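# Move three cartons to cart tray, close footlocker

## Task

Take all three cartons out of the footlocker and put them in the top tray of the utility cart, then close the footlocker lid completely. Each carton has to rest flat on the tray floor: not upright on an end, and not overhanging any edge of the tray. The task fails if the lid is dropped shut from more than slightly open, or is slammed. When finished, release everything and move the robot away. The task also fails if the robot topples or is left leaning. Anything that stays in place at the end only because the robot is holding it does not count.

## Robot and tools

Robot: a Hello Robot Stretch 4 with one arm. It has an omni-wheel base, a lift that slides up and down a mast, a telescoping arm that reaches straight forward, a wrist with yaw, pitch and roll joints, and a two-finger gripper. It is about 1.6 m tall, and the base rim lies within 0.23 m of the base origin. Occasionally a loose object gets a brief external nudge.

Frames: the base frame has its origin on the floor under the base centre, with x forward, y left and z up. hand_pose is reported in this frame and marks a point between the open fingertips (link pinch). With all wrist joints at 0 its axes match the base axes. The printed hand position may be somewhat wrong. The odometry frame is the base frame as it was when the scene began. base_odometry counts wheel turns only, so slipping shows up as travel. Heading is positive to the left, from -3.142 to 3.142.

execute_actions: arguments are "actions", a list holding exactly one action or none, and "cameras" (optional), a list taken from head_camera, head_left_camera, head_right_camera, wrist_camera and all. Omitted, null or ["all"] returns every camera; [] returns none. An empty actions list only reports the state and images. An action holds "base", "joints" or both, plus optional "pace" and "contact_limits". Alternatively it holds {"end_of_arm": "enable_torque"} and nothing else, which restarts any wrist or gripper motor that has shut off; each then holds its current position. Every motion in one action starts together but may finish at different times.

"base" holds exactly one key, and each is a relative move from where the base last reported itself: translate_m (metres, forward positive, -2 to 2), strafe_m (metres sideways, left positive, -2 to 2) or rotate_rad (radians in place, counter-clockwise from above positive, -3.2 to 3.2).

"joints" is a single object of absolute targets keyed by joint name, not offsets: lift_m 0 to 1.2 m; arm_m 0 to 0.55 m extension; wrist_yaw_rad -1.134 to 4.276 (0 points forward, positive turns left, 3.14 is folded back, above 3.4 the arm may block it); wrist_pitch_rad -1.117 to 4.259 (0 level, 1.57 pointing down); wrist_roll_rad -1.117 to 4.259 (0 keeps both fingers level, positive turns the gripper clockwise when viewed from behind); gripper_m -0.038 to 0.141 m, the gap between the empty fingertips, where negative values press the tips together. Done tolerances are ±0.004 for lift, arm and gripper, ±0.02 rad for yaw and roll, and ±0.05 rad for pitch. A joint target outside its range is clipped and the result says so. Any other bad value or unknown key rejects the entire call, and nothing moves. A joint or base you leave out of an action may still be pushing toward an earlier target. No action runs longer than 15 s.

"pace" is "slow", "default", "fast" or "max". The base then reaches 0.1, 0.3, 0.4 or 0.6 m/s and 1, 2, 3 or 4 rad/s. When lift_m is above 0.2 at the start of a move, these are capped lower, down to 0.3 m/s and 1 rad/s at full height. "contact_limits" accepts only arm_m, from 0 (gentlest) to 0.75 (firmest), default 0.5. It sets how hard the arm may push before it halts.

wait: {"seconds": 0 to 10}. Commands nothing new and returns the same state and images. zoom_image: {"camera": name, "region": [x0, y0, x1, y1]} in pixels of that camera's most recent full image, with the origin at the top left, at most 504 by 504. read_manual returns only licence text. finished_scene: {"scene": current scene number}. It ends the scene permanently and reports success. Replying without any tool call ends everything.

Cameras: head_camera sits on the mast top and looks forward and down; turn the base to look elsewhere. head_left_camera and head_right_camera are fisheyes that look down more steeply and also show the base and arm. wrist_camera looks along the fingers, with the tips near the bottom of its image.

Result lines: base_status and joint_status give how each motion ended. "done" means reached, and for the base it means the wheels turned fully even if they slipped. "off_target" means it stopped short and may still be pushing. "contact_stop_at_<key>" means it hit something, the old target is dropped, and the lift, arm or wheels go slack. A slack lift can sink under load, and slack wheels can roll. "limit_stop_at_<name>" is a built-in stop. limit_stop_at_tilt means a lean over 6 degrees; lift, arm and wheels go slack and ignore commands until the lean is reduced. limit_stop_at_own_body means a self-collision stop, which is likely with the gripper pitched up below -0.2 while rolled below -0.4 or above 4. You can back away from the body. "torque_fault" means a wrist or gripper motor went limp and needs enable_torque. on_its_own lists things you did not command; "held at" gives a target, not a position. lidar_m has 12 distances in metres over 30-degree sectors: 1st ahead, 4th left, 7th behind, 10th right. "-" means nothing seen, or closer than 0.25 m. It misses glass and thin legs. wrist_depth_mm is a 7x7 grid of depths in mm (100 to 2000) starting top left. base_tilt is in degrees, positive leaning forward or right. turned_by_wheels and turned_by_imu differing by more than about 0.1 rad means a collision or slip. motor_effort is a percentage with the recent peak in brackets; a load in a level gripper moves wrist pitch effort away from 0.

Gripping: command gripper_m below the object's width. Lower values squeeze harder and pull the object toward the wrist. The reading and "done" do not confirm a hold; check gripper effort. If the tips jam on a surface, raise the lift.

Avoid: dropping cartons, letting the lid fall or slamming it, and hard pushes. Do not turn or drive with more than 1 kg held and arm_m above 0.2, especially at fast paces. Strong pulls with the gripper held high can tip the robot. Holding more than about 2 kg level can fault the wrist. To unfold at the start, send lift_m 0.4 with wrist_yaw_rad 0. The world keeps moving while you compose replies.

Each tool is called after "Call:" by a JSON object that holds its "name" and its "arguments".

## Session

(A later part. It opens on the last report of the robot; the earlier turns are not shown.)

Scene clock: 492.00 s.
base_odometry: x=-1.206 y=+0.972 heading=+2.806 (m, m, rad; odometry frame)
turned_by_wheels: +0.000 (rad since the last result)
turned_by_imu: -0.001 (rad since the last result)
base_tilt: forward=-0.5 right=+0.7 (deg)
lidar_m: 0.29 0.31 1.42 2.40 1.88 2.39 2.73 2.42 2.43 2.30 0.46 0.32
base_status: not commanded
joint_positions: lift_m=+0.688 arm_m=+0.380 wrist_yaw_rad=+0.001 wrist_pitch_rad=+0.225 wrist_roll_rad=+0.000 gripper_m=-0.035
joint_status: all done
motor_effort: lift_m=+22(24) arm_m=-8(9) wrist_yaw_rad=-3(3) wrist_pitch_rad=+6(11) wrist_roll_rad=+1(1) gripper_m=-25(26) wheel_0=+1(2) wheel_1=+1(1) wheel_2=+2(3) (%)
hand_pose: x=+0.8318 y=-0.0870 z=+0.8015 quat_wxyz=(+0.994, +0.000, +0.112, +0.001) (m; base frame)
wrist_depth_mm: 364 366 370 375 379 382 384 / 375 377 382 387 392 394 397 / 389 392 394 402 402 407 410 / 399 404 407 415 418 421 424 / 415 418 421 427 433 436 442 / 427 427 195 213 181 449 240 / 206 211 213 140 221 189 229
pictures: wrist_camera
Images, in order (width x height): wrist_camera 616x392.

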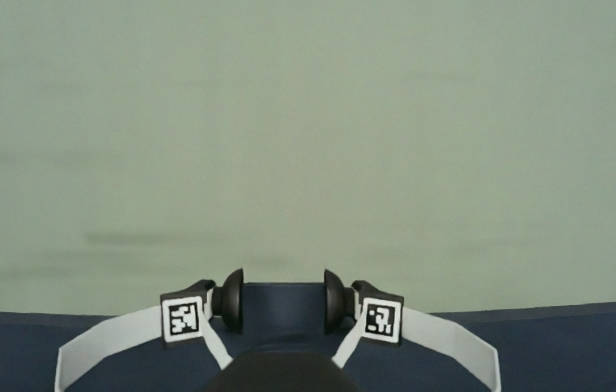

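Call:
{"name": "execute_actions", "arguments": {"actions": [{"joints":{"arm_m":0.328,"lift_m":0.693},"pace":"slow"}], "cameras": []}}

Call:
{"name": "execute_actions", "arguments": {"actions": [{"joints":{"arm_m":0.278,"lift_m":0.691},"pace":"slow"}], "cameras": ["wrist_camera","head_right_camera"]}}

Scene clock: 495.43 s.
base_odometry: x=-1.206 y=+0.972 heading=+2.806 (m, m, rad; odometry frame)
turned_by_wheels: +0.000 (rad since the last result)
turned_by_imu: -0.001 (rad since the last result)
base_tilt: forward=-0.4 right=+0.8 (deg)
lidar_m: 0.28 0.30 1.43 2.40 1.88 2.38 2.72 2.41 2.42 2.33 0.43 0.31
base_status: not commanded
joint_positions: lift_m=+0.693 arm_m=+0.329 wrist_yaw_rad=+0.001 wrist_pitch_rad=+0.228 wrist_roll_rad=+0.000 gripper_m=-0.035
joint_status: all done
motor_effort: lift_m=+23(25) arm_m=-8(8) wrist_yaw_rad=-2(3) wrist_pitch_rad=-3(8) wrist_roll_rad=+1(1) gripper_m=-24(24) wheel_0=+2(2) wheel_1=+1(1) wheel_2=+2(2) (%)
hand_pose: x=+0.7815 y=-0.0872 z=+0.8055 quat_wxyz=(+0.993, +0.000, +0.114, +0.000) (m; base frame)
wrist_depth_mm: 410 413 415 421 427 427 433 / 421 427 430 436 436 442 445 / 436 439 445 449 455 459 462 / 452 455 459 466 469 473 480 / 469 473 477 480 484 492 500 / 477 480 195 213 181 239 237 / 210 215 217 139 227 191 236
pictures: none
No camera images: the call's "cameras" was empty. Leave "cameras" out to get every camera's image.

Scene clock: 497.13 s.
base_odometry: x=-1.206 y=+0.972 heading=+2.806 (m, m, rad; odometry frame)
turned_by_wheels: +0.000 (rad since the last result)
turned_by_imu: -0.001 (rad since the last result)
base_tilt: forward=-0.3 right=+0.8 (deg)
lidar_m: 0.28 0.32 1.45 2.40 1.87 2.39 2.72 2.44 2.42 2.32 0.45 0.28
base_status: not commanded
joint_positions: lift_m=+0.691 arm_m=+0.279 wrist_yaw_rad=+0.001 wrist_pitch_rad=+0.230 wrist_roll_rad=+0.000 gripper_m=-0.035
joint_status: all done
motor_effort: lift_m=+13(22) arm_m=-8(9) wrist_yaw_rad=+0(1) wrist_pitch_rad=-7(9) wrist_roll_rad=+0(1) gripper_m=-27(25) wheel_0=+2(2) wheel_1=+1(1) wheel_2=+2(3) (%)
hand_pose: x=+0.7313 y=-0.0873 z=+0.8038 quat_wxyz=(+0.993, +0.000, +0.115, +0.000) (m; base frame)
wrist_depth_mm: 452 459 462 469 473 477 480 / 466 473 477 484 488 492 496 / 484 488 492 500 504 508 512 / 500 504 512 512 525 530 530 / 517 525 530 535 539 549 554 / 224 535 195 213 181 237 236 / 213 220 220 138 232 193 242
pictures: head_right_camera, wrist_camera
Images, in order (width x height): head_right_camera 420x672, wrist_camera 616x392.

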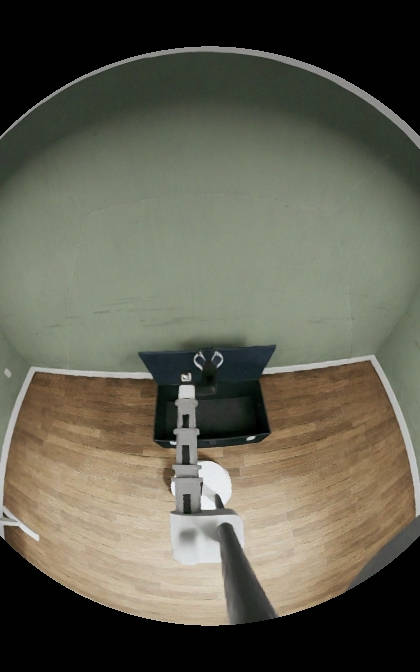

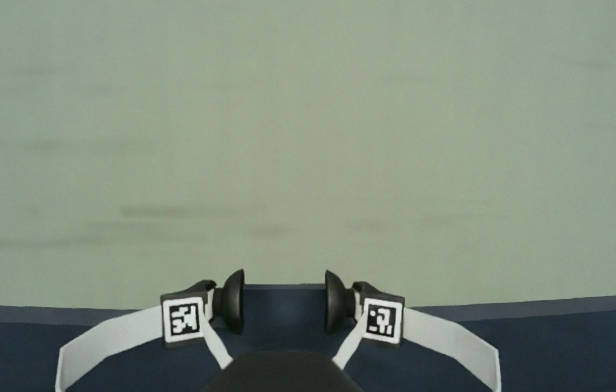

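Call:
{"name": "execute_actions", "arguments": {"actions": [{"joints":{"arm_m":0.228,"lift_m":0.683},"pace":"slow"}], "cameras": []}}

Call:
{"name": "execute_actions", "arguments": {"actions": [{"joints":{"arm_m":0.178,"lift_m":0.670},"pace":"slow"}], "cameras": ["wrist_camera","head_right_camera"]}}

Scene clock: 501.53 s.
base_odometry: x=-1.206 y=+0.972 heading=+2.806 (m, m, rad; odometry frame)
turned_by_wheels: +0.000 (rad since the last result)
turned_by_imu: -0.002 (rad since the last result)
base_tilt: forward=-0.4 right=+0.7 (deg)
lidar_m: 0.29 0.33 1.45 2.40 1.89 2.40 2.72 2.39 2.39 2.30 0.45 0.30
base_status: not commanded
joint_positions: lift_m=+0.683 arm_m=+0.229 wrist_yaw_rad=+0.000 wrist_pitch_rad=+0.231 wrist_roll_rad=+0.000 gripper_m=-0.035
joint_status: all done
motor_effort: lift_m=+13(13) arm_m=-8(7) wrist_yaw_rad=+1(1) wrist_pitch_rad=-9(15) wrist_roll_rad=+0(0) gripper_m=-27(23) wheel_0=+1(1) wheel_1=+1(1) wheel_2=+3(3) (%)
hand_pose: x=+0.6812 y=-0.0874 z=+0.7955 quat_wxyz=(+0.993, +0.000, +0.115, +0.000) (m; base frame)
wrist_depth_mm: 500 504 512 517 521 521 530 / 517 521 525 530 535 539 544 / 530 535 544 549 554 564 564 / 554 559 564 574 574 580 585 / 569 580 585 591 597 603 609 / 221 224 195 213 181 236 239 / 217 225 224 138 239 196 250
pictures: none
No camera images: the call's "cameras" was empty. Leave "cameras" out to get every camera's image.

Scene clock: 503.23 s.
base_odometry: x=-1.206 y=+0.972 heading=+2.806 (m, m, rad; odometry frame)
turned_by_wheels: +0.000 (rad since the last result)
turned_by_imu: -0.001 (rad since the last result)
base_tilt: forward=-0.4 right=+0.7 (deg)
lidar_m: 0.29 0.33 1.44 2.40 1.89 2.40 2.72 2.41 2.43 2.32 0.44 0.30
base_status: not commanded
joint_positions: lift_m=+0.670 arm_m=+0.179 wrist_yaw_rad=-0.001 wrist_pitch_rad=+0.234 wrist_roll_rad=+0.000 gripper_m=-0.035
joint_status: all done
motor_effort: lift_m=+14(15) arm_m=-8(10) wrist_yaw_rad=+2(3) wrist_pitch_rad=-19(24) wrist_roll_rad=+0(0) gripper_m=-26(24) wheel_0=+1(1) wheel_1=+1(1) wheel_2=+2(2) (%)
hand_pose: x=+0.6310 y=-0.0876 z=+0.7817 quat_wxyz=(+0.993, +0.000, +0.117, +0.000) (m; base frame)
wrist_depth_mm: 544 549 554 564 569 569 574 / 559 569 574 580 585 591 591 / 585 580 597 597 609 609 621 / 603 603 615 615 634 640 640 / 627 634 640 647 654 661 668 / 220 223 195 215 181 238 244 / 223 232 231 138 249 200 263
pictures: head_right_camera, wrist_camera
Images, in order (width x height): head_right_camera 420x672, wrist_camera 616x392.

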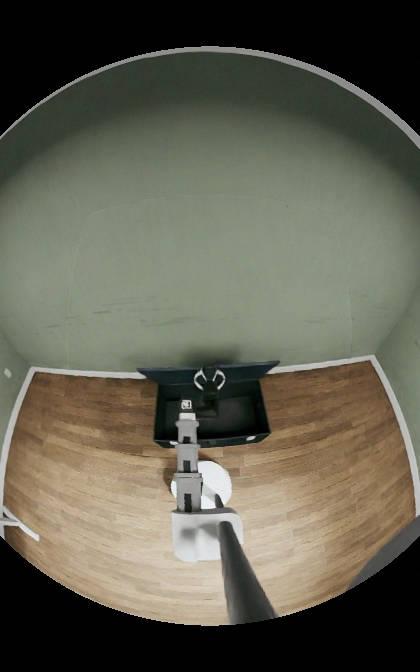

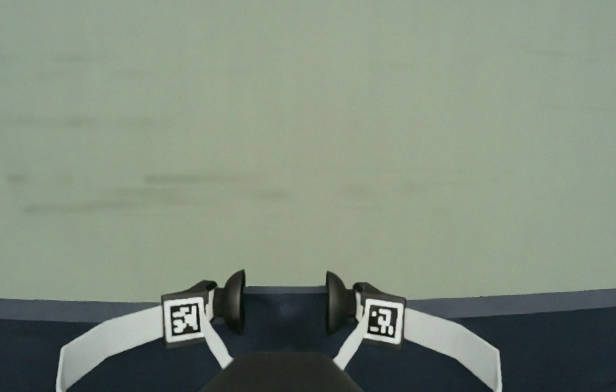

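Call:
{"name": "execute_actions", "arguments": {"actions": [{"joints":{"arm_m":0.128,"lift_m":0.647},"pace":"slow"}], "cameras": []}}

Call:
{"name": "execute_actions", "arguments": {"actions": [{"joints":{"arm_m":0.083,"lift_m":0.622},"pace":"slow"}], "cameras": ["wrist_camera","head_right_camera"]}}

Scene clock: 507.30 s.
base_odometry: x=-1.206 y=+0.972 heading=+2.806 (m, m, rad; odometry frame)
turned_by_wheels: +0.000 (rad since the last result)
turned_by_imu: -0.002 (rad since the last result)
base_tilt: forward=-0.4 right=+0.7 (deg)
lidar_m: 0.29 0.32 1.47 2.40 1.88 2.41 2.73 2.42 2.40 2.32 0.42 0.32
base_status: not commanded
joint_positions: lift_m=+0.647 arm_m=+0.129 wrist_yaw_rad=-0.001 wrist_pitch_rad=+0.232 wrist_roll_rad=+0.000 gripper_m=-0.035
joint_status: all done
motor_effort: lift_m=+14(15) arm_m=-8(8) wrist_yaw_rad=+4(7) wrist_pitch_rad=-14(38) wrist_roll_rad=+0(1) gripper_m=-26(25) wheel_0=+2(2) wheel_1=+1(1) wheel_2=+1(2) (%)
hand_pose: x=+0.5810 y=-0.0877 z=+0.7592 quat_wxyz=(+0.993, +0.000, +0.116, +0.000) (m; base frame)
wrist_depth_mm: 591 597 603 609 615 621 627 / 609 615 621 627 634 640 647 / 627 634 640 654 661 661 668 / 654 661 661 676 683 691 699 / 676 683 691 699 699 715 715 / 222 221 194 216 182 241 243 / 230 243 236 137 262 206 278
pictures: none
No camera images: the call's "cameras" was empty. Leave "cameras" out to get every camera's image.

Scene clock: 508.93 s.
base_odometry: x=-1.206 y=+0.972 heading=+2.806 (m, m, rad; odometry frame)
turned_by_wheels: +0.000 (rad since the last result)
turned_by_imu: -0.001 (rad since the last result)
base_tilt: forward=-0.4 right=+0.8 (deg)
lidar_m: 0.30 0.32 1.47 2.41 1.87 2.37 2.71 2.40 2.42 2.31 0.46 0.28
base_status: not commanded
joint_positions: lift_m=+0.622 arm_m=+0.084 wrist_yaw_rad=-0.001 wrist_pitch_rad=+0.234 wrist_roll_rad=+0.000 gripper_m=-0.035
joint_status: all done
motor_effort: lift_m=+14(14) arm_m=-8(8) wrist_yaw_rad=+6(10) wrist_pitch_rad=-17(40) wrist_roll_rad=+0(0) gripper_m=-23(24) wheel_0=+2(1) wheel_1=+1(1) wheel_2=-1(1) (%)
hand_pose: x=+0.5359 y=-0.0877 z=+0.7337 quat_wxyz=(+0.993, +0.000, +0.117, -0.001) (m; base frame)
wrist_depth_mm: 627 634 640 654 654 661 668 / 647 654 668 676 683 691 691 / 668 691 691 691 699 707 715 / 699 707 715 723 732 741 750 / 723 723 741 750 759 768 778 / 223 220 194 215 182 240 247 / 241 257 252 136 283 213 306
pictures: head_right_camera, wrist_camera
Images, in order (width x height): head_right_camera 420x672, wrist_camera 616x392.

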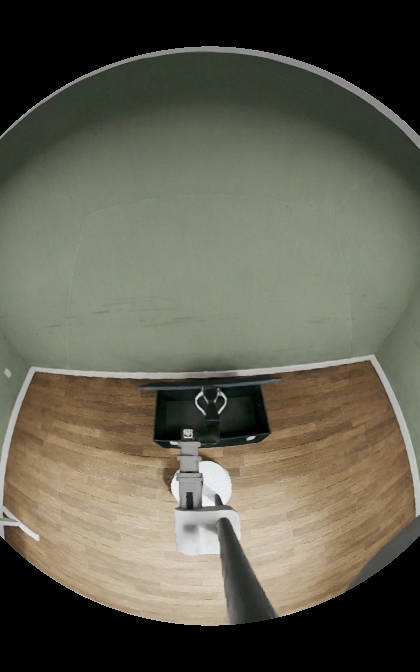

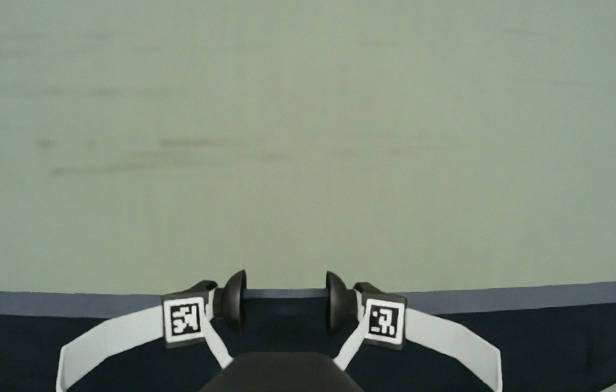

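Call:
{"name": "execute_actions", "arguments": {"actions": [{"base":{"translate_m":-0.031},"joints":{"lift_m":0.603},"pace":"slow"}], "cameras": []}}

Call:
{"name": "execute_actions", "arguments": {"actions": [{"base":{"translate_m":-0.03},"joints":{"lift_m":0.579},"pace":"slow"}], "cameras": ["wrist_camera"]}}

Scene clock: 514.17 s.
base_odometry: x=-1.177 y=+0.962 heading=+2.806 (m, m, rad; odometry frame)
turned_by_wheels: +0.000 (rad since the last result)
turned_by_imu: -0.002 (rad since the last result)
base_tilt: forward=-0.5 right=+0.7 (deg)
lidar_m: 0.33 0.36 1.50 2.40 1.88 2.41 2.70 2.40 2.42 2.34 0.49 0.34
base_status: done
joint_positions: lift_m=+0.603 arm_m=+0.084 wrist_yaw_rad=+0.000 wrist_pitch_rad=+0.238 wrist_roll_rad=+0.000 gripper_m=-0.035
joint_status: all done
on_its_own: wrist_pitch_rad is at rest, and its effort (-29) is outside its rest range (-23 to +23)
motor_effort: lift_m=+16(16) arm_m=-5(8) wrist_yaw_rad=+2(9) wrist_pitch_rad=-29(30) wrist_roll_rad=-2(0) gripper_m=-24(27) wheel_0=-3(3) wheel_1=-1(3) wheel_2=+1(4) (%)
hand_pose: x=+0.5352 y=-0.0875 z=+0.7134 quat_wxyz=(+0.993, +0.000, +0.119, +0.000) (m; base frame)
wrist_depth_mm: 654 661 676 676 683 691 691 / 676 683 691 707 707 707 715 / 707 707 723 732 732 741 750 / 723 741 741 750 759 768 778 / 759 759 778 778 798 798 820 / 223 221 196 214 182 244 246 / 255 278 270 136 314 224 345
pictures: none
No camera images: the call's "cameras" was empty. Leave "cameras" out to get every camera's image.

Scene clock: 515.53 s.
base_odometry: x=-1.149 y=+0.952 heading=+2.805 (m, m, rad; odometry frame)
turned_by_wheels: +0.000 (rad since the last result)
turned_by_imu: -0.001 (rad since the last result)
base_tilt: forward=-0.4 right=+0.7 (deg)
lidar_m: 0.34 0.40 1.53 2.39 1.84 2.41 2.66 2.38 2.41 2.32 0.53 0.38
base_status: done
joint_positions: lift_m=+0.579 arm_m=+0.084 wrist_yaw_rad=+0.000 wrist_pitch_rad=+0.239 wrist_roll_rad=+0.000 gripper_m=-0.035
joint_status: all done
on_its_own: wrist_pitch_rad is at rest, and its effort (-32) is outside its rest range (-23 to +23)
motor_effort: lift_m=+16(17) arm_m=-6(6) wrist_yaw_rad=+0(9) wrist_pitch_rad=-32(30) wrist_roll_rad=-2(1) gripper_m=-24(26) wheel_0=-3(4) wheel_1=-2(2) wheel_2=+2(4) (%)
hand_pose: x=+0.5352 y=-0.0874 z=+0.6892 quat_wxyz=(+0.993, +0.000, +0.119, +0.000) (m; base frame)
wrist_depth_mm: 683 699 699 707 707 715 723 / 707 715 723 732 741 741 741 / 732 741 750 759 768 768 778 / 759 768 778 788 788 798 809 / 788 798 809 809 831 831 842 / 228 222 196 215 181 243 246 / 279 314 298 135 370 242 436
pictures: wrist_camera
Images, in order (width x height): wrist_camera 616x392.

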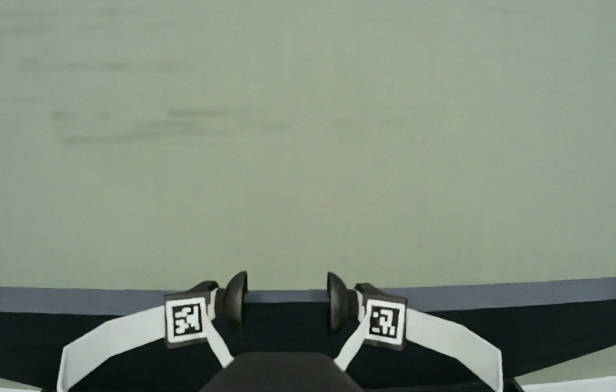

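Call:
{"name": "execute_actions", "arguments": {"actions": [{"base":{"translate_m":-0.027},"joints":{"lift_m":0.548},"pace":"slow"}], "cameras": ["wrist_camera"]}}

Scene clock: 518.10 s.
base_odometry: x=-1.124 y=+0.943 heading=+2.805 (m, m, rad; odometry frame)
turned_by_wheels: +0.000 (rad since the last result)
turned_by_imu: -0.001 (rad since the last result)
base_tilt: forward=-0.5 right=+0.7 (deg)
lidar_m: 0.39 0.39 1.57 2.38 1.86 2.38 2.61 2.37 2.43 2.33 0.59 0.41
base_status: done
joint_positions: lift_m=+0.548 arm_m=+0.084 wrist_yaw_rad=-0.002 wrist_pitch_rad=+0.233 wrist_roll_rad=+0.000 gripper_m=-0.035
joint_status: all done
motor_effort: lift_m=+14(16) arm_m=-5(6) wrist_yaw_rad=+6(11) wrist_pitch_rad=-18(33) wrist_roll_rad=-1(1) gripper_m=-25(26) wheel_0=-3(5) wheel_1=-2(4) wheel_2=+1(4) (%)
hand_pose: x=+0.5353 y=-0.0879 z=+0.6599 quat_wxyz=(+0.993, +0.000, +0.116, -0.001) (m; base frame)
wrist_depth_mm: 707 715 723 732 741 750 750 / 732 741 750 759 768 768 778 / 759 759 778 788 788 798 809 / 788 798 809 809 820 831 842 / 809 820 831 842 854 866 866 / 224 221 194 216 181 242 257 / 325 389 322 136 512 282 946
pictures: wrist_camera
Images, in order (width x height): wrist_camera 616x392.

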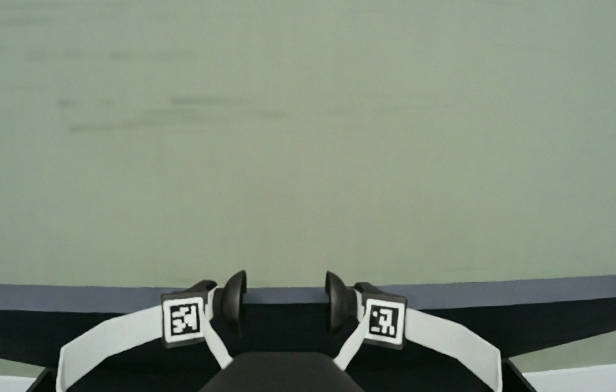

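Call:
{"name": "execute_actions", "arguments": {"actions": [{"base":{"translate_m":-0.028},"joints":{"lift_m":0.517},"pace":"slow"}], "cameras": []}}

Call:
{"name": "execute_actions", "arguments": {"actions": [{"base":{"translate_m":-0.025},"joints":{"lift_m":0.484},"pace":"slow"}], "cameras": ["wrist_camera","head_right_camera"]}}

Scene clock: 520.90 s.
base_odometry: x=-1.097 y=+0.934 heading=+2.805 (m, m, rad; odometry frame)
turned_by_wheels: +0.000 (rad since the last result)
turned_by_imu: -0.002 (rad since the last result)
base_tilt: forward=-0.5 right=+0.8 (deg)
lidar_m: 0.40 0.42 1.62 2.40 1.85 2.38 2.61 2.34 2.40 2.31 0.59 0.44
base_status: done
joint_positions: lift_m=+0.517 arm_m=+0.084 wrist_yaw_rad=+0.000 wrist_pitch_rad=+0.236 wrist_roll_rad=+0.000 gripper_m=-0.035
joint_status: all done
on_its_own: wrist_pitch_rad is at rest, and its effort (-28) is outside its rest range (-23 to +23)
motor_effort: lift_m=+16(16) arm_m=-4(5) wrist_yaw_rad=+3(16) wrist_pitch_rad=-28(27) wrist_roll_rad=-2(1) gripper_m=-26(26) wheel_0=-4(4) wheel_1=-2(6) wheel_2=+3(5) (%)
hand_pose: x=+0.5350 y=-0.0875 z=+0.6278 quat_wxyz=(+0.993, +0.000, +0.118, +0.000) (m; base frame)
wrist_depth_mm: 732 741 750 759 759 768 778 / 750 759 778 788 788 798 798 / 788 788 809 809 820 831 842 / 809 820 820 842 842 866 866 / 842 854 854 866 878 891 904 / 223 220 194 213 181 245 297 / 569 615 615 136 654 373 976
pictures: none
No camera images: the call's "cameras" was empty. Leave "cameras" out to get every camera's image.

Scene clock: 522.17 s.
base_odometry: x=-1.074 y=+0.926 heading=+2.805 (m, m, rad; odometry frame)
turned_by_wheels: +0.000 (rad since the last result)
turned_by_imu: -0.001 (rad since the last result)
base_tilt: forward=-0.3 right=+0.9 (deg)
lidar_m: 0.39 0.46 1.63 2.40 1.81 2.40 2.57 2.31 2.41 2.32 0.63 0.47
base_status: done
joint_positions: lift_m=+0.484 arm_m=+0.084 wrist_yaw_rad=+0.001 wrist_pitch_rad=+0.238 wrist_roll_rad=+0.000 gripper_m=-0.035
joint_status: all done
on_its_own: wrist_pitch_rad is at rest, and its effort (-31) is outside its rest range (-23 to +23)
motor_effort: lift_m=+17(17) arm_m=-4(4) wrist_yaw_rad=-2(11) wrist_pitch_rad=-31(32) wrist_roll_rad=-1(0) gripper_m=-26(26) wheel_0=-4(6) wheel_1=-3(5) wheel_2=+4(7) (%)
hand_pose: x=+0.5350 y=-0.0871 z=+0.5943 quat_wxyz=(+0.993, +0.000, +0.119, +0.001) (m; base frame)
wrist_depth_mm: 750 768 768 778 788 788 798 / 778 798 798 809 820 820 831 / 809 809 831 842 842 854 854 / 842 842 866 866 866 891 891 / 878 878 891 904 904 917 931 / 227 221 196 230 182 382 976 / 539 647 654 135 676 373 991
pictures: head_right_camera, wrist_camera
Images, in order (width x height): head_right_camera 420x672, wrist_camera 616x392.

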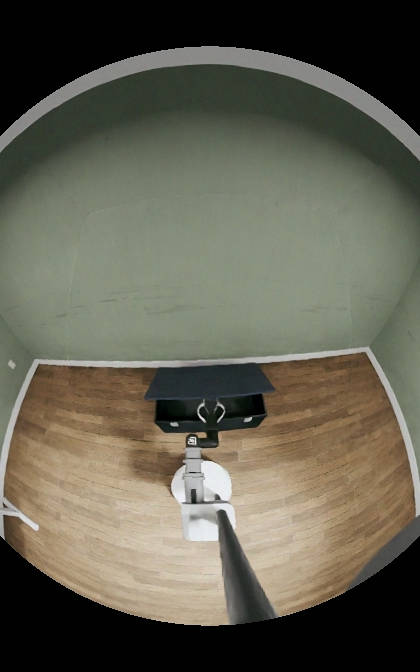

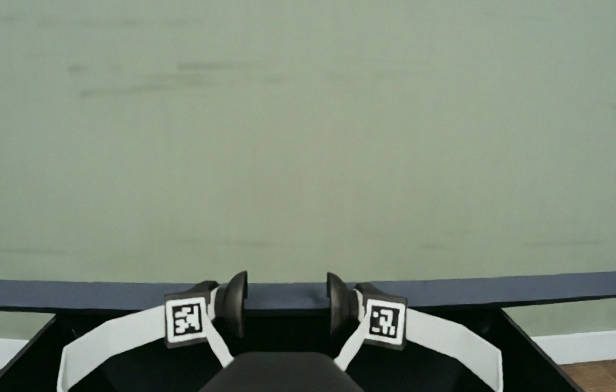

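Call:
{"name": "execute_actions", "arguments": {"actions": [{"base":{"translate_m":-0.016},"joints":{"lift_m":0.451},"pace":"slow"}], "cameras": []}}

Call:
{"name": "execute_actions", "arguments": {"actions": [{"base":{"translate_m":-0.019},"joints":{"lift_m":0.411},"pace":"slow"}], "cameras": ["wrist_camera","head_right_camera"]}}

Scene clock: 531.93 s.
base_odometry: x=-1.059 y=+0.921 heading=+2.805 (m, m, rad; odometry frame)
turned_by_wheels: +0.000 (rad since the last result)
turned_by_imu: -0.002 (rad since the last result)
base_tilt: forward=-0.5 right=+0.7 (deg)
lidar_m: 0.44 0.46 1.67 2.38 1.82 2.38 2.56 2.32 2.42 2.33 0.70 0.49
base_status: done
joint_positions: lift_m=+0.451 arm_m=+0.084 wrist_yaw_rad=-0.003 wrist_pitch_rad=+0.232 wrist_roll_rad=+0.000 gripper_m=-0.035
joint_status: all done
motor_effort: lift_m=+13(16) arm_m=-4(4) wrist_yaw_rad=+11(11) wrist_pitch_rad=-17(31) wrist_roll_rad=+0(1) gripper_m=-22(25) wheel_0=+0(5) wheel_1=+1(3) wheel_2=-1(5) (%)
hand_pose: x=+0.5350 y=-0.0883 z=+0.5633 quat_wxyz=(+0.993, +0.000, +0.116, -0.002) (m; base frame)
wrist_depth_mm: 768 778 788 809 809 820 831 / 788 798 809 831 831 842 854 / 820 842 831 854 866 866 878 / 854 866 866 891 891 904 904 / 891 891 904 917 917 946 946 / 580 221 193 230 181 597 991 / 544 654 661 136 691 370 549
pictures: none
No camera images: the call's "cameras" was empty. Leave "cameras" out to get every camera's image.

Scene clock: 533.10 s.
base_odometry: x=-1.041 y=+0.914 heading=+2.804 (m, m, rad; odometry frame)
turned_by_wheels: +0.000 (rad since the last result)
turned_by_imu: -0.001 (rad since the last result)
base_tilt: forward=-0.5 right=+0.7 (deg)
lidar_m: 0.47 0.49 1.71 2.38 1.79 2.37 2.54 2.28 2.40 2.31 1.64 0.51
base_status: done
joint_positions: lift_m=+0.411 arm_m=+0.084 wrist_yaw_rad=-0.003 wrist_pitch_rad=+0.233 wrist_roll_rad=+0.000 gripper_m=-0.035
joint_status: all done
motor_effort: lift_m=+13(14) arm_m=-4(3) wrist_yaw_rad=+10(10) wrist_pitch_rad=-15(14) wrist_roll_rad=-1(2) gripper_m=-22(21) wheel_0=-1(2) wheel_1=+1(2) wheel_2=-4(5) (%)
hand_pose: x=+0.5350 y=-0.0883 z=+0.5231 quat_wxyz=(+0.993, +0.000, +0.116, -0.002) (m; base frame)
wrist_depth_mm: 788 788 809 809 820 831 842 / 809 831 831 854 854 866 866 / 854 854 866 866 891 891 904 / 866 891 891 904 917 931 931 / 878 904 917 931 931 946 960 / 549 221 193 229 181 597 564 / 544 691 691 137 715 368 525
pictures: head_right_camera, wrist_camera
Images, in order (width x height): head_right_camera 420x672, wrist_camera 616x392.

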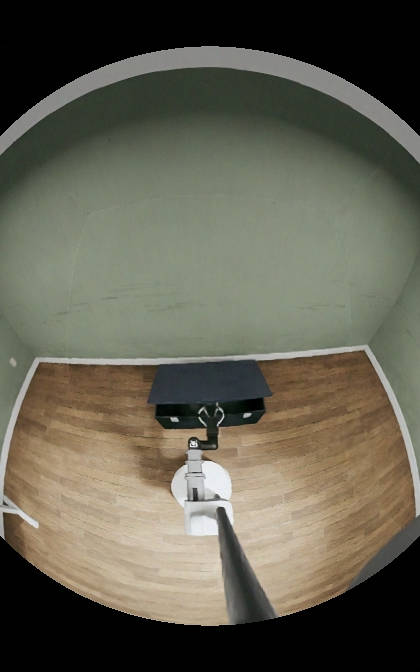

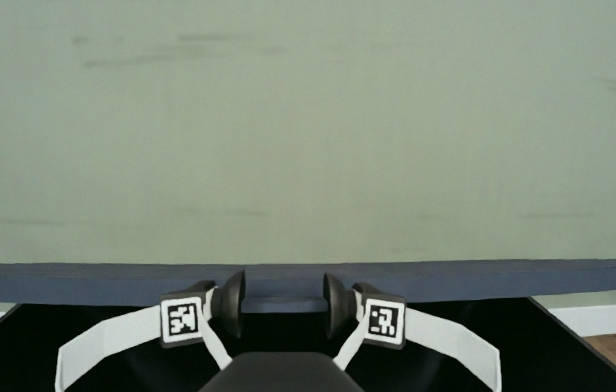

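Call:
{"name": "execute_actions", "arguments": {"actions": [{"base":{"translate_m":-0.019},"joints":{"lift_m":0.371},"pace":"slow"}], "cameras": ["wrist_camera"]}}

Call:
{"name": "execute_actions", "arguments": {"actions": [{"base":{"translate_m":-0.012},"joints":{"lift_m":0.33},"pace":"slow"}], "cameras": ["wrist_camera","head_right_camera"]}}

Scene clock: 536.60 s.
base_odometry: x=-1.023 y=+0.908 heading=+2.804 (m, m, rad; odometry frame)
turned_by_wheels: +0.000 (rad since the last result)
turned_by_imu: -0.002 (rad since the last result)
base_tilt: forward=-0.5 right=+0.6 (deg)
lidar_m: 0.47 0.51 1.71 2.39 1.81 2.38 2.52 2.28 2.41 2.33 1.70 0.51
base_status: done
joint_positions: lift_m=+0.371 arm_m=+0.084 wrist_yaw_rad=+0.001 wrist_pitch_rad=+0.235 wrist_roll_rad=+0.000 gripper_m=-0.035
joint_status: all done
motor_effort: lift_m=+16(15) arm_m=-4(4) wrist_yaw_rad=-3(11) wrist_pitch_rad=-22(22) wrist_roll_rad=-2(1) gripper_m=-26(27) wheel_0=-3(4) wheel_1=-2(5) wheel_2=+4(10) (%)
hand_pose: x=+0.5352 y=-0.0870 z=+0.4822 quat_wxyz=(+0.993, +0.000, +0.117, +0.001) (m; base frame)
wrist_depth_mm: 809 809 820 831 842 842 866 / 831 831 854 866 866 878 878 / 854 866 878 891 904 904 917 / 891 904 917 931 931 946 946 / 357 373 387 389 384 368 424 / 549 222 195 222 181 634 508 / 539 699 715 136 741 370 530
pictures: wrist_camera
Images, in order (width x height): wrist_camera 616x392.

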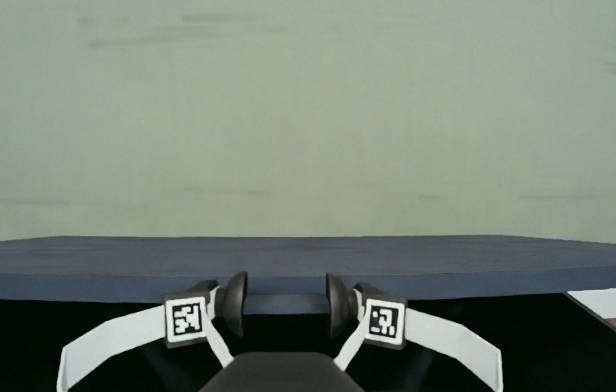

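Scene clock: 537.80 s.
base_odometry: x=-1.011 y=+0.904 heading=+2.804 (m, m, rad; odometry frame)
turned_by_wheels: +0.000 (rad since the last result)
turned_by_imu: +0.000 (rad since the last result)
base_tilt: forward=-0.5 right=+0.8 (deg)
lidar_m: 0.48 0.53 1.76 2.39 1.81 2.39 2.51 2.24 2.40 2.32 1.68 0.53
base_status: done
joint_positions: lift_m=+0.330 arm_m=+0.084 wrist_yaw_rad=-0.003 wrist_pitch_rad=+0.235 wrist_roll_rad=+0.000 gripper_m=-0.035
joint_status: all done
motor_effort: lift_m=+14(15) arm_m=-4(4) wrist_yaw_rad=+9(10) wrist_pitch_rad=-21(24) wrist_roll_rad=-3(0) gripper_m=-23(28) wheel_0=+1(5) wheel_1=+2(5) wheel_2=-2(5) (%)
hand_pose: x=+0.5348 y=-0.0882 z=+0.4414 quat_wxyz=(+0.993, +0.000, +0.117, -0.001) (m; base frame)
wrist_depth_mm: 809 820 842 842 854 866 866 / 842 854 866 866 878 891 904 / 866 878 891 904 917 917 931 / 904 917 917 931 946 946 960 / 286 294 300 303 304 298 296 / 549 221 194 221 181 634 508 / 539 715 723 138 741 370 530
pictures: head_right_camera, wrist_camera
Images, in order (width x height): head_right_camera 420x672, wrist_camera 616x392.

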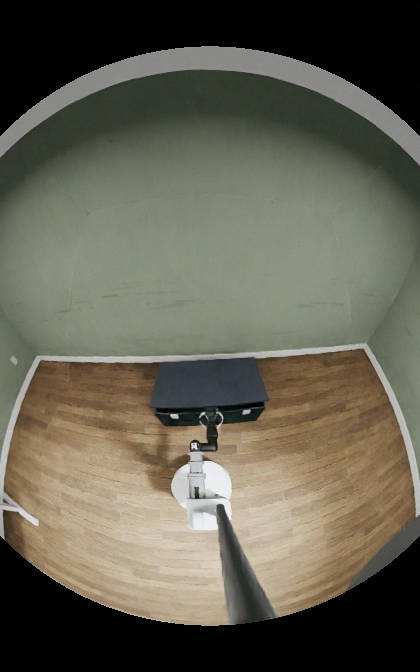

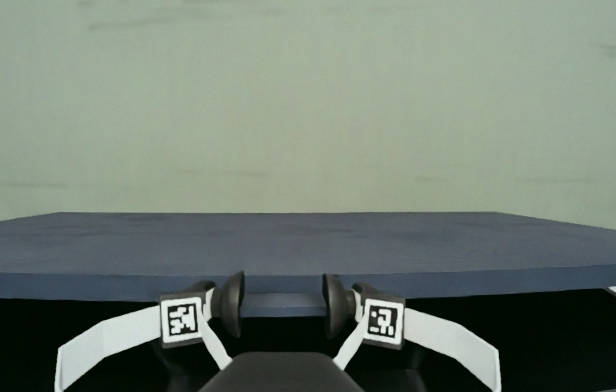

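Call:
{"name": "execute_actions", "arguments": {"actions": [{"base":{"translate_m":-0.01},"joints":{"lift_m":0.285},"pace":"slow"}], "cameras": ["wrist_camera"]}}

Call:
{"name": "execute_actions", "arguments": {"actions": [{"base":{"translate_m":-0.004},"joints":{"lift_m":0.255},"pace":"slow"}], "cameras": ["wrist_camera","head_right_camera"]}}

Scene clock: 541.50 s.
base_odometry: x=-1.002 y=+0.901 heading=+2.804 (m, m, rad; odometry frame)
turned_by_wheels: +0.000 (rad since the last result)
turned_by_imu: -0.002 (rad since the last result)
base_tilt: forward=-0.6 right=+0.6 (deg)
lidar_m: 0.50 0.50 1.74 2.40 1.81 2.40 2.50 2.24 2.31 2.33 1.70 0.54
base_status: done
joint_positions: lift_m=+0.285 arm_m=+0.084 wrist_yaw_rad=-0.002 wrist_pitch_rad=+0.236 wrist_roll_rad=+0.000 gripper_m=-0.035
joint_status: all done
on_its_own: wrist_pitch_rad is at rest, and its effort (-24) is outside its rest range (-23 to +23)
motor_effort: lift_m=+14(14) arm_m=-4(4) wrist_yaw_rad=+7(10) wrist_pitch_rad=-24(26) wrist_roll_rad=-1(0) gripper_m=-24(27) wheel_0=-1(4) wheel_1=+0(1) wheel_2=-1(10) (%)
hand_pose: x=+0.5349 y=-0.0880 z=+0.3961 quat_wxyz=(+0.993, +0.000, +0.118, -0.001) (m; base frame)
wrist_depth_mm: 831 831 854 854 866 878 878 / 854 854 866 891 891 904 904 / 878 891 904 917 917 931 946 / 521 530 539 544 554 569 960 / 256 263 268 272 273 272 271 / 549 220 194 220 181 668 508 / 228 233 236 138 245 200 254
pictures: wrist_camera
Images, in order (width x height): wrist_camera 616x392.

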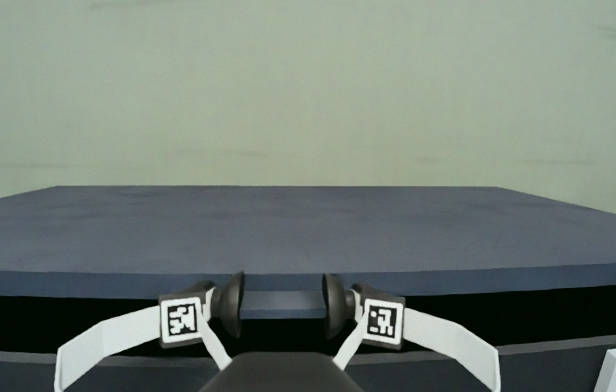

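Scene clock: 542.57 s.
base_odometry: x=-0.998 y=+0.900 heading=+2.804 (m, m, rad; odometry frame)
turned_by_wheels: +0.000 (rad since the last result)
turned_by_imu: -0.001 (rad since the last result)
base_tilt: forward=-0.3 right=+0.6 (deg)
lidar_m: 0.50 0.50 1.77 2.40 1.81 2.40 2.50 2.26 2.26 2.32 1.76 0.54
base_status: done
joint_positions: lift_m=+0.255 arm_m=+0.084 wrist_yaw_rad=+0.001 wrist_pitch_rad=+0.234 wrist_roll_rad=+0.000 gripper_m=-0.035
joint_status: all done
motor_effort: lift_m=+15(14) arm_m=-4(4) wrist_yaw_rad=-1(7) wrist_pitch_rad=-19(25) wrist_roll_rad=-1(1) gripper_m=-24(26) wheel_0=-4(4) wheel_1=-2(1) wheel_2=+4(3) (%)
hand_pose: x=+0.5353 y=-0.0871 z=+0.3667 quat_wxyz=(+0.993, +0.000, +0.117, +0.000) (m; base frame)
wrist_depth_mm: 831 831 842 866 866 866 891 / 854 866 866 878 891 904 917 / 891 891 904 917 917 931 931 / 424 433 442 449 455 466 473 / 247 253 258 262 263 263 263 / 228 222 195 218 181 245 249 / 226 233 225 138 245 200 254
pictures: head_right_camera, wrist_camera
Images, in order (width x height): head_right_camera 420x672, wrist_camera 616x392.

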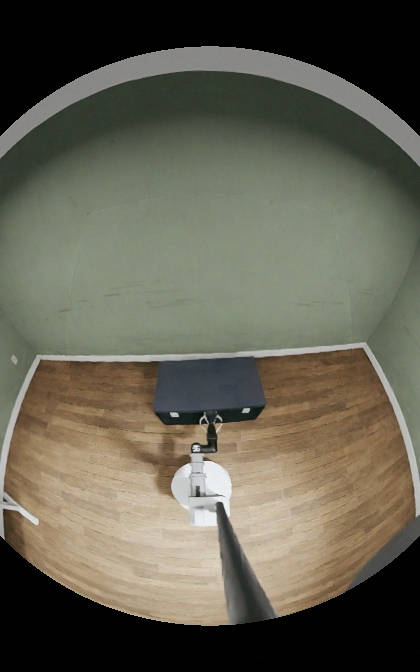

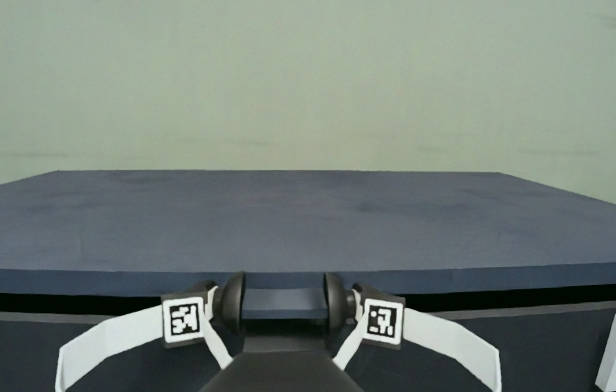

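Call:
{"name": "execute_actions", "arguments": {"actions": [{"joints":{"lift_m":0.24},"pace":"slow"}], "cameras": ["wrist_camera"]}}

Scene clock: 544.27 s.
base_odometry: x=-0.998 y=+0.900 heading=+2.804 (m, m, rad; odometry frame)
turned_by_wheels: +0.000 (rad since the last result)
turned_by_imu: -0.001 (rad since the last result)
base_tilt: forward=-0.5 right=+0.7 (deg)
lidar_m: 0.51 0.53 1.77 2.41 1.78 2.40 2.48 2.27 2.26 2.31 1.71 0.54
base_status: not commanded
joint_positions: lift_m=+0.240 arm_m=+0.084 wrist_yaw_rad=+0.000 wrist_pitch_rad=+0.235 wrist_roll_rad=+0.000 gripper_m=-0.035
joint_status: all done
motor_effort: lift_m=+15(16) arm_m=-4(4) wrist_yaw_rad=+2(0) wrist_pitch_rad=-21(20) wrist_roll_rad=+0(1) gripper_m=-23(26) wheel_0=-3(3) wheel_1=-2(2) wheel_2=+3(4) (%)
hand_pose: x=+0.5351 y=-0.0874 z=+0.3514 quat_wxyz=(+0.993, +0.000, +0.117, +0.000) (m; base frame)
wrist_depth_mm: 831 831 842 854 854 866 878 / 854 854 878 878 891 904 917 / 891 891 904 904 917 946 946 / 392 399 404 413 418 427 436 / 243 249 253 256 258 259 259 / 224 220 195 206 181 241 244 / 227 234 235 138 246 201 255
pictures: wrist_camera
Images, in order (width x height): wrist_camera 616x392.

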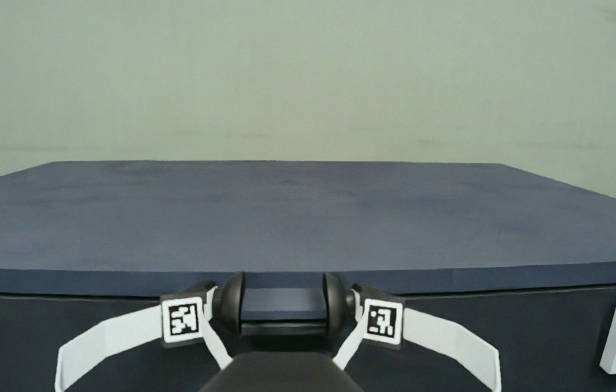

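Call:
{"name": "execute_actions", "arguments": {"actions": [{"joints":{"lift_m":0.232},"pace":"slow"}], "cameras": ["wrist_camera"]}}

Scene clock: 545.87 s.
base_odometry: x=-0.998 y=+0.900 heading=+2.804 (m, m, rad; odometry frame)
turned_by_wheels: +0.000 (rad since the last result)
turned_by_imu: -0.001 (rad since the last result)
base_tilt: forward=-0.4 right=+0.6 (deg)
lidar_m: 0.50 0.52 1.77 2.37 1.80 2.40 2.51 2.25 2.28 2.30 1.75 0.54
base_status: not commanded
joint_positions: lift_m=+0.232 arm_m=+0.084 wrist_yaw_rad=-0.002 wrist_pitch_rad=+0.231 wrist_roll_rad=+0.000 gripper_m=-0.035
joint_status: all done
motor_effort: lift_m=+13(15) arm_m=-3(4) wrist_yaw_rad=+7(8) wrist_pitch_rad=-12(21) wrist_roll_rad=-2(1) gripper_m=-21(24) wheel_0=-2(3) wheel_1=-1(2) wheel_2=+0(2) (%)
hand_pose: x=+0.5352 y=-0.0879 z=+0.3445 quat_wxyz=(+0.993, +0.000, +0.115, -0.001) (m; base frame)
wrist_depth_mm: 831 842 842 854 878 878 878 / 854 866 878 891 891 904 917 / 878 878 904 904 917 931 960 / 387 392 399 404 413 421 430 / 241 246 251 254 257 257 257 / 221 220 195 216 181 240 245 / 226 233 234 138 245 201 254
pictures: wrist_camera
Images, in order (width x height): wrist_camera 616x392.

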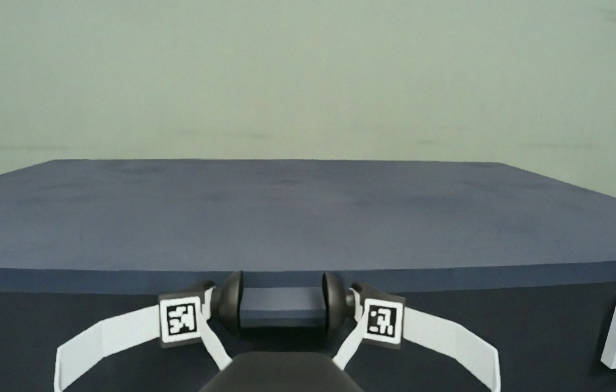

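Seating. A touch lower, then release.

Call:
{"name": "execute_actions", "arguments": {"actions": [{"joints":{"lift_m":0.227},"pace":"slow"}], "cameras": []}}

Call:
{"name": "execute_actions", "arguments": {"actions": [{"joints":{"gripper_m":0.085}}], "cameras": ["wrist_camera"]}}

Call:
{"name": "execute_actions", "arguments": {"actions": [{"base":{"translate_m":-0.3},"joints":{"arm_m":0.02}}]}}

Scene clock: 548.77 s.
base_odometry: x=-0.998 y=+0.900 heading=+2.804 (m, m, rad; odometry frame)
turned_by_wheels: +0.000 (rad since the last result)
turned_by_imu: -0.001 (rad since the last result)
base_tilt: forward=-0.5 right=+0.7 (deg)
lidar_m: 0.51 0.53 1.75 2.40 1.78 2.37 2.50 2.26 2.27 2.31 1.68 0.52
base_status: not commanded
joint_positions: lift_m=+0.228 arm_m=+0.084 wrist_yaw_rad=-0.003 wrist_pitch_rad=+0.225 wrist_roll_rad=+0.000 gripper_m=-0.035
joint_status: all done
motor_effort: lift_m=+10(12) arm_m=-4(4) wrist_yaw_rad=+10(11) wrist_pitch_rad=+6(12) wrist_roll_rad=-1(2) gripper_m=-22(23) wheel_0=-1(2) wheel_1=+0(1) wheel_2=-2(3) (%)
hand_pose: x=+0.5355 y=-0.0882 z=+0.3415 quat_wxyz=(+0.994, +0.000, +0.112, -0.001) (m; base frame)
wrist_depth_mm: 820 831 854 866 866 878 878 / 854 866 878 878 891 904 917 / 878 891 904 904 931 931 960 / 392 397 404 413 421 430 439 / 240 247 251 255 256 257 257 / 220 220 196 215 181 241 244 / 225 232 234 138 244 200 255
pictures: none
No camera images: the call's "cameras" was empty. Leave "cameras" out to get every camera's image.

Scene clock: 550.67 s.
base_odometry: x=-0.998 y=+0.900 heading=+2.804 (m, m, rad; odometry frame)
turned_by_wheels: +0.000 (rad since the last result)
turned_by_imu: -0.001 (rad since the last result)
base_tilt: forward=-0.4 right=+0.7 (deg)
lidar_m: 0.52 0.53 1.76 2.39 1.80 2.38 2.47 2.26 2.24 2.32 1.73 0.54
base_status: not commanded
joint_positions: lift_m=+0.228 arm_m=+0.084 wrist_yaw_rad=-0.004 wrist_pitch_rad=+0.227 wrist_roll_rad=+0.000 gripper_m=+0.085
joint_status: all done
motor_effort: lift_m=+11(11) arm_m=-3(4) wrist_yaw_rad=+12(13) wrist_pitch_rad=+0(12) wrist_roll_rad=+0(1) gripper_m=+1(18) wheel_0=-1(0) wheel_1=+0(0) wheel_2=-3(3) (%)
hand_pose: x=+0.5353 y=-0.0885 z=+0.3409 quat_wxyz=(+0.994, +0.000, +0.113, -0.002) (m; base frame)
wrist_depth_mm: 820 831 854 866 878 878 878 / 854 866 878 891 891 891 904 / 878 891 904 904 917 931 946 / 379 387 394 402 413 418 427 / 236 242 247 251 252 253 255 / 234 236 191 216 247 256 260 / 242 242 249 143 257 265 271
pictures: wrist_camera
Images, in order (width x height): wrist_camera 616x392.

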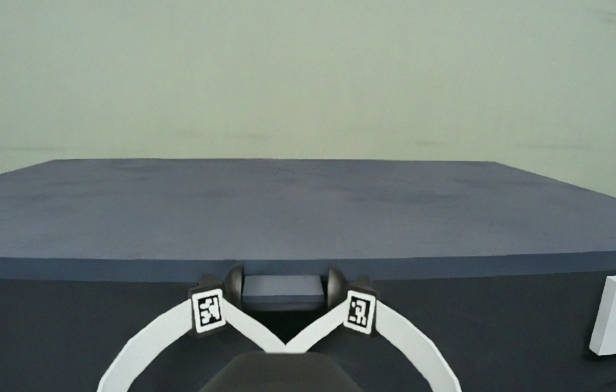

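Scene clock: 553.13 s.
base_odometry: x=-0.715 y=+0.800 heading=+2.804 (m, m, rad; odometry frame)
turned_by_wheels: +0.000 (rad since the last result)
turned_by_imu: -0.001 (rad since the last result)
base_tilt: forward=-0.5 right=+0.8 (deg)
lidar_m: 0.82 0.85 2.17 1.67 1.69 2.24 2.19 2.08 2.06 2.31 2.14 0.85
base_status: done
joint_positions: lift_m=+0.227 arm_m=+0.021 wrist_yaw_rad=+0.000 wrist_pitch_rad=+0.229 wrist_roll_rad=+0.000 gripper_m=+0.085
joint_status: all done
motor_effort: lift_m=+13(13) arm_m=-8(6) wrist_yaw_rad=+1(15) wrist_pitch_rad=-4(9) wrist_roll_rad=-1(0) gripper_m=-1(2) wheel_0=+1(6) wheel_1=+2(4) wheel_2=+0(6) (%)
hand_pose: x=+0.4732 y=-0.0874 z=+0.3400 quat_wxyz=(+0.993, +0.000, +0.114, +0.000) (m; base frame)
wrist_depth_mm: 1160 1160 1182 1205 1205 1205 1229 / 1205 1205 1229 1229 1229 1255 1281 / 1205 976 976 1008 1281 1281 1308 / 574 574 591 603 615 621 1366 / 603 603 609 621 627 640 1182 / 627 621 627 647 200 676 854 / 640 627 647 145 676 668 683
pictures: head_camera, head_left_camera, head_right_camera, wrist_camera
Images, in order (width x height): head_camera 420x560, head_left_camera 420x672, head_right_camera 420x672, wrist_camera 616x392.

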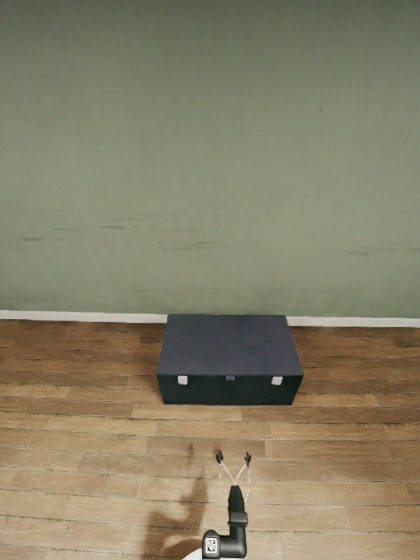

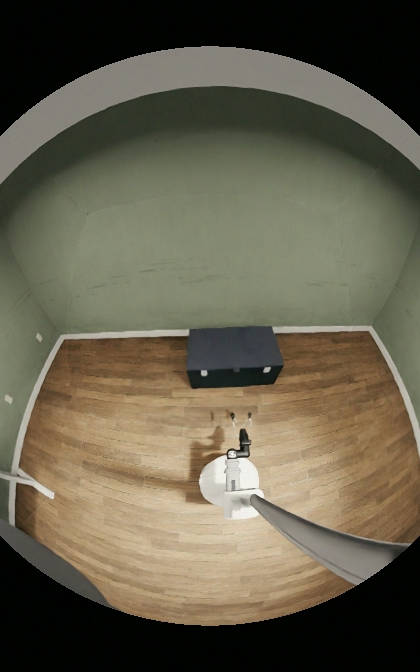

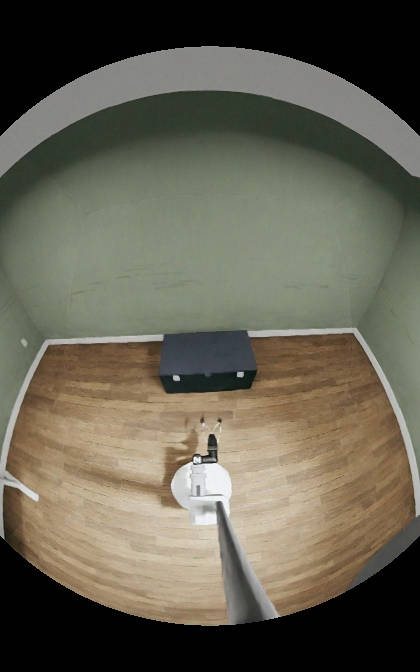

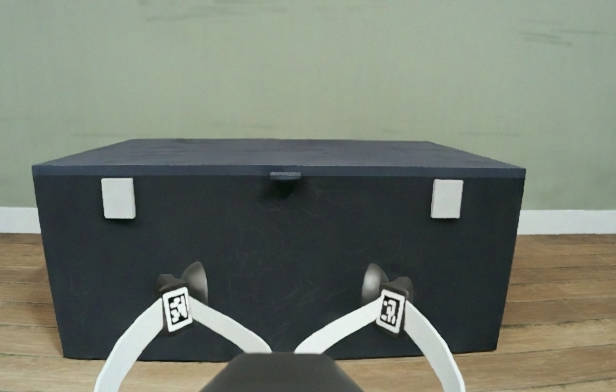

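Call:
{"name": "execute_actions", "arguments": {"actions": [{"base":{"rotate_rad":-2.36},"pace":"fast"}], "cameras": ["head_camera"]}}

Call:
{"name": "zoom_image", "arguments": {"camera": "head_camera", "region": [120,120,320,270]}}

Scene clock: 556.80 s.
base_odometry: x=-0.715 y=+0.800 heading=+0.443 (m, m, rad; odometry frame)
turned_by_wheels: -2.360 (rad since the last result)
turned_by_imu: -2.366 (rad since the last result)
base_tilt: forward=-0.6 right=+0.9 (deg)
lidar_m: 2.04 2.29 2.29 0.98 0.81 0.81 1.77 2.42 1.71 1.93 2.18 2.21
base_status: done
joint_positions: lift_m=+0.227 arm_m=+0.021 wrist_yaw_rad=+0.000 wrist_pitch_rad=+0.229 wrist_roll_rad=+0.000 gripper_m=+0.085
joint_status: not commanded
motor_effort: lift_m=+14(14) arm_m=-8(8) wrist_yaw_rad=+1(1) wrist_pitch_rad=-8(8) wrist_roll_rad=+0(2) gripper_m=-2(3) wheel_0=-1(6) wheel_1=-1(10) wheel_2=-2(11) (%)
hand_pose: x=+0.4733 y=-0.0874 z=+0.3399 quat_wxyz=(+0.993, +0.000, +0.114, +0.000) (m; base frame)
wrist_depth_mm: 1808 - - 1863 - 1808 1576 / 1808 - - - - 1808 1618 / 1863 - - - - 1863 1661 / 1808 1808 1863 1921 1983 1808 1618 / 1138 1160 1182 1182 1205 1205 1205 / 820 788 759 866 200 854 854 / 654 621 654 145 676 668 683
pictures: head_camera
Images, in order (width x height): head_camera 420x560.

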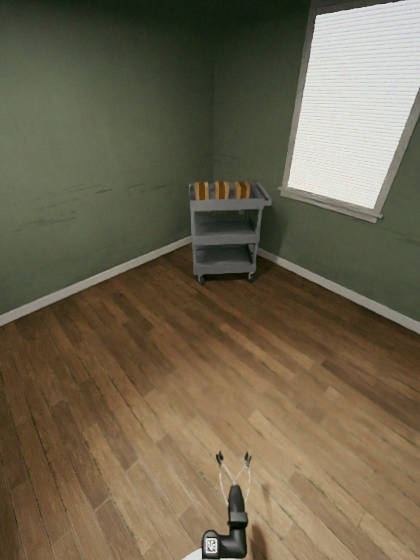

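Region (120, 120, 320, 270) of head_camera's 420x560 image, scaled by 2.520, with more detail than that image has; it fills the top 378 rows of this view, and the rest is white.

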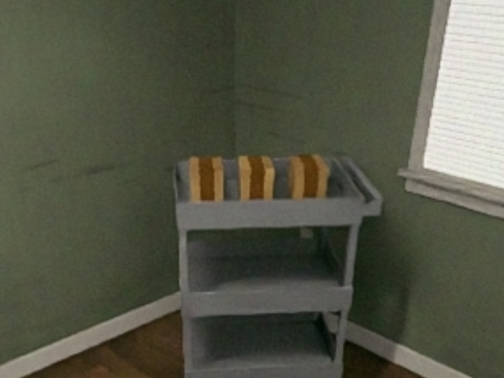

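Call:
{"name": "finished_scene", "arguments": {"scene": 2}}

The scene is finished: the task was done.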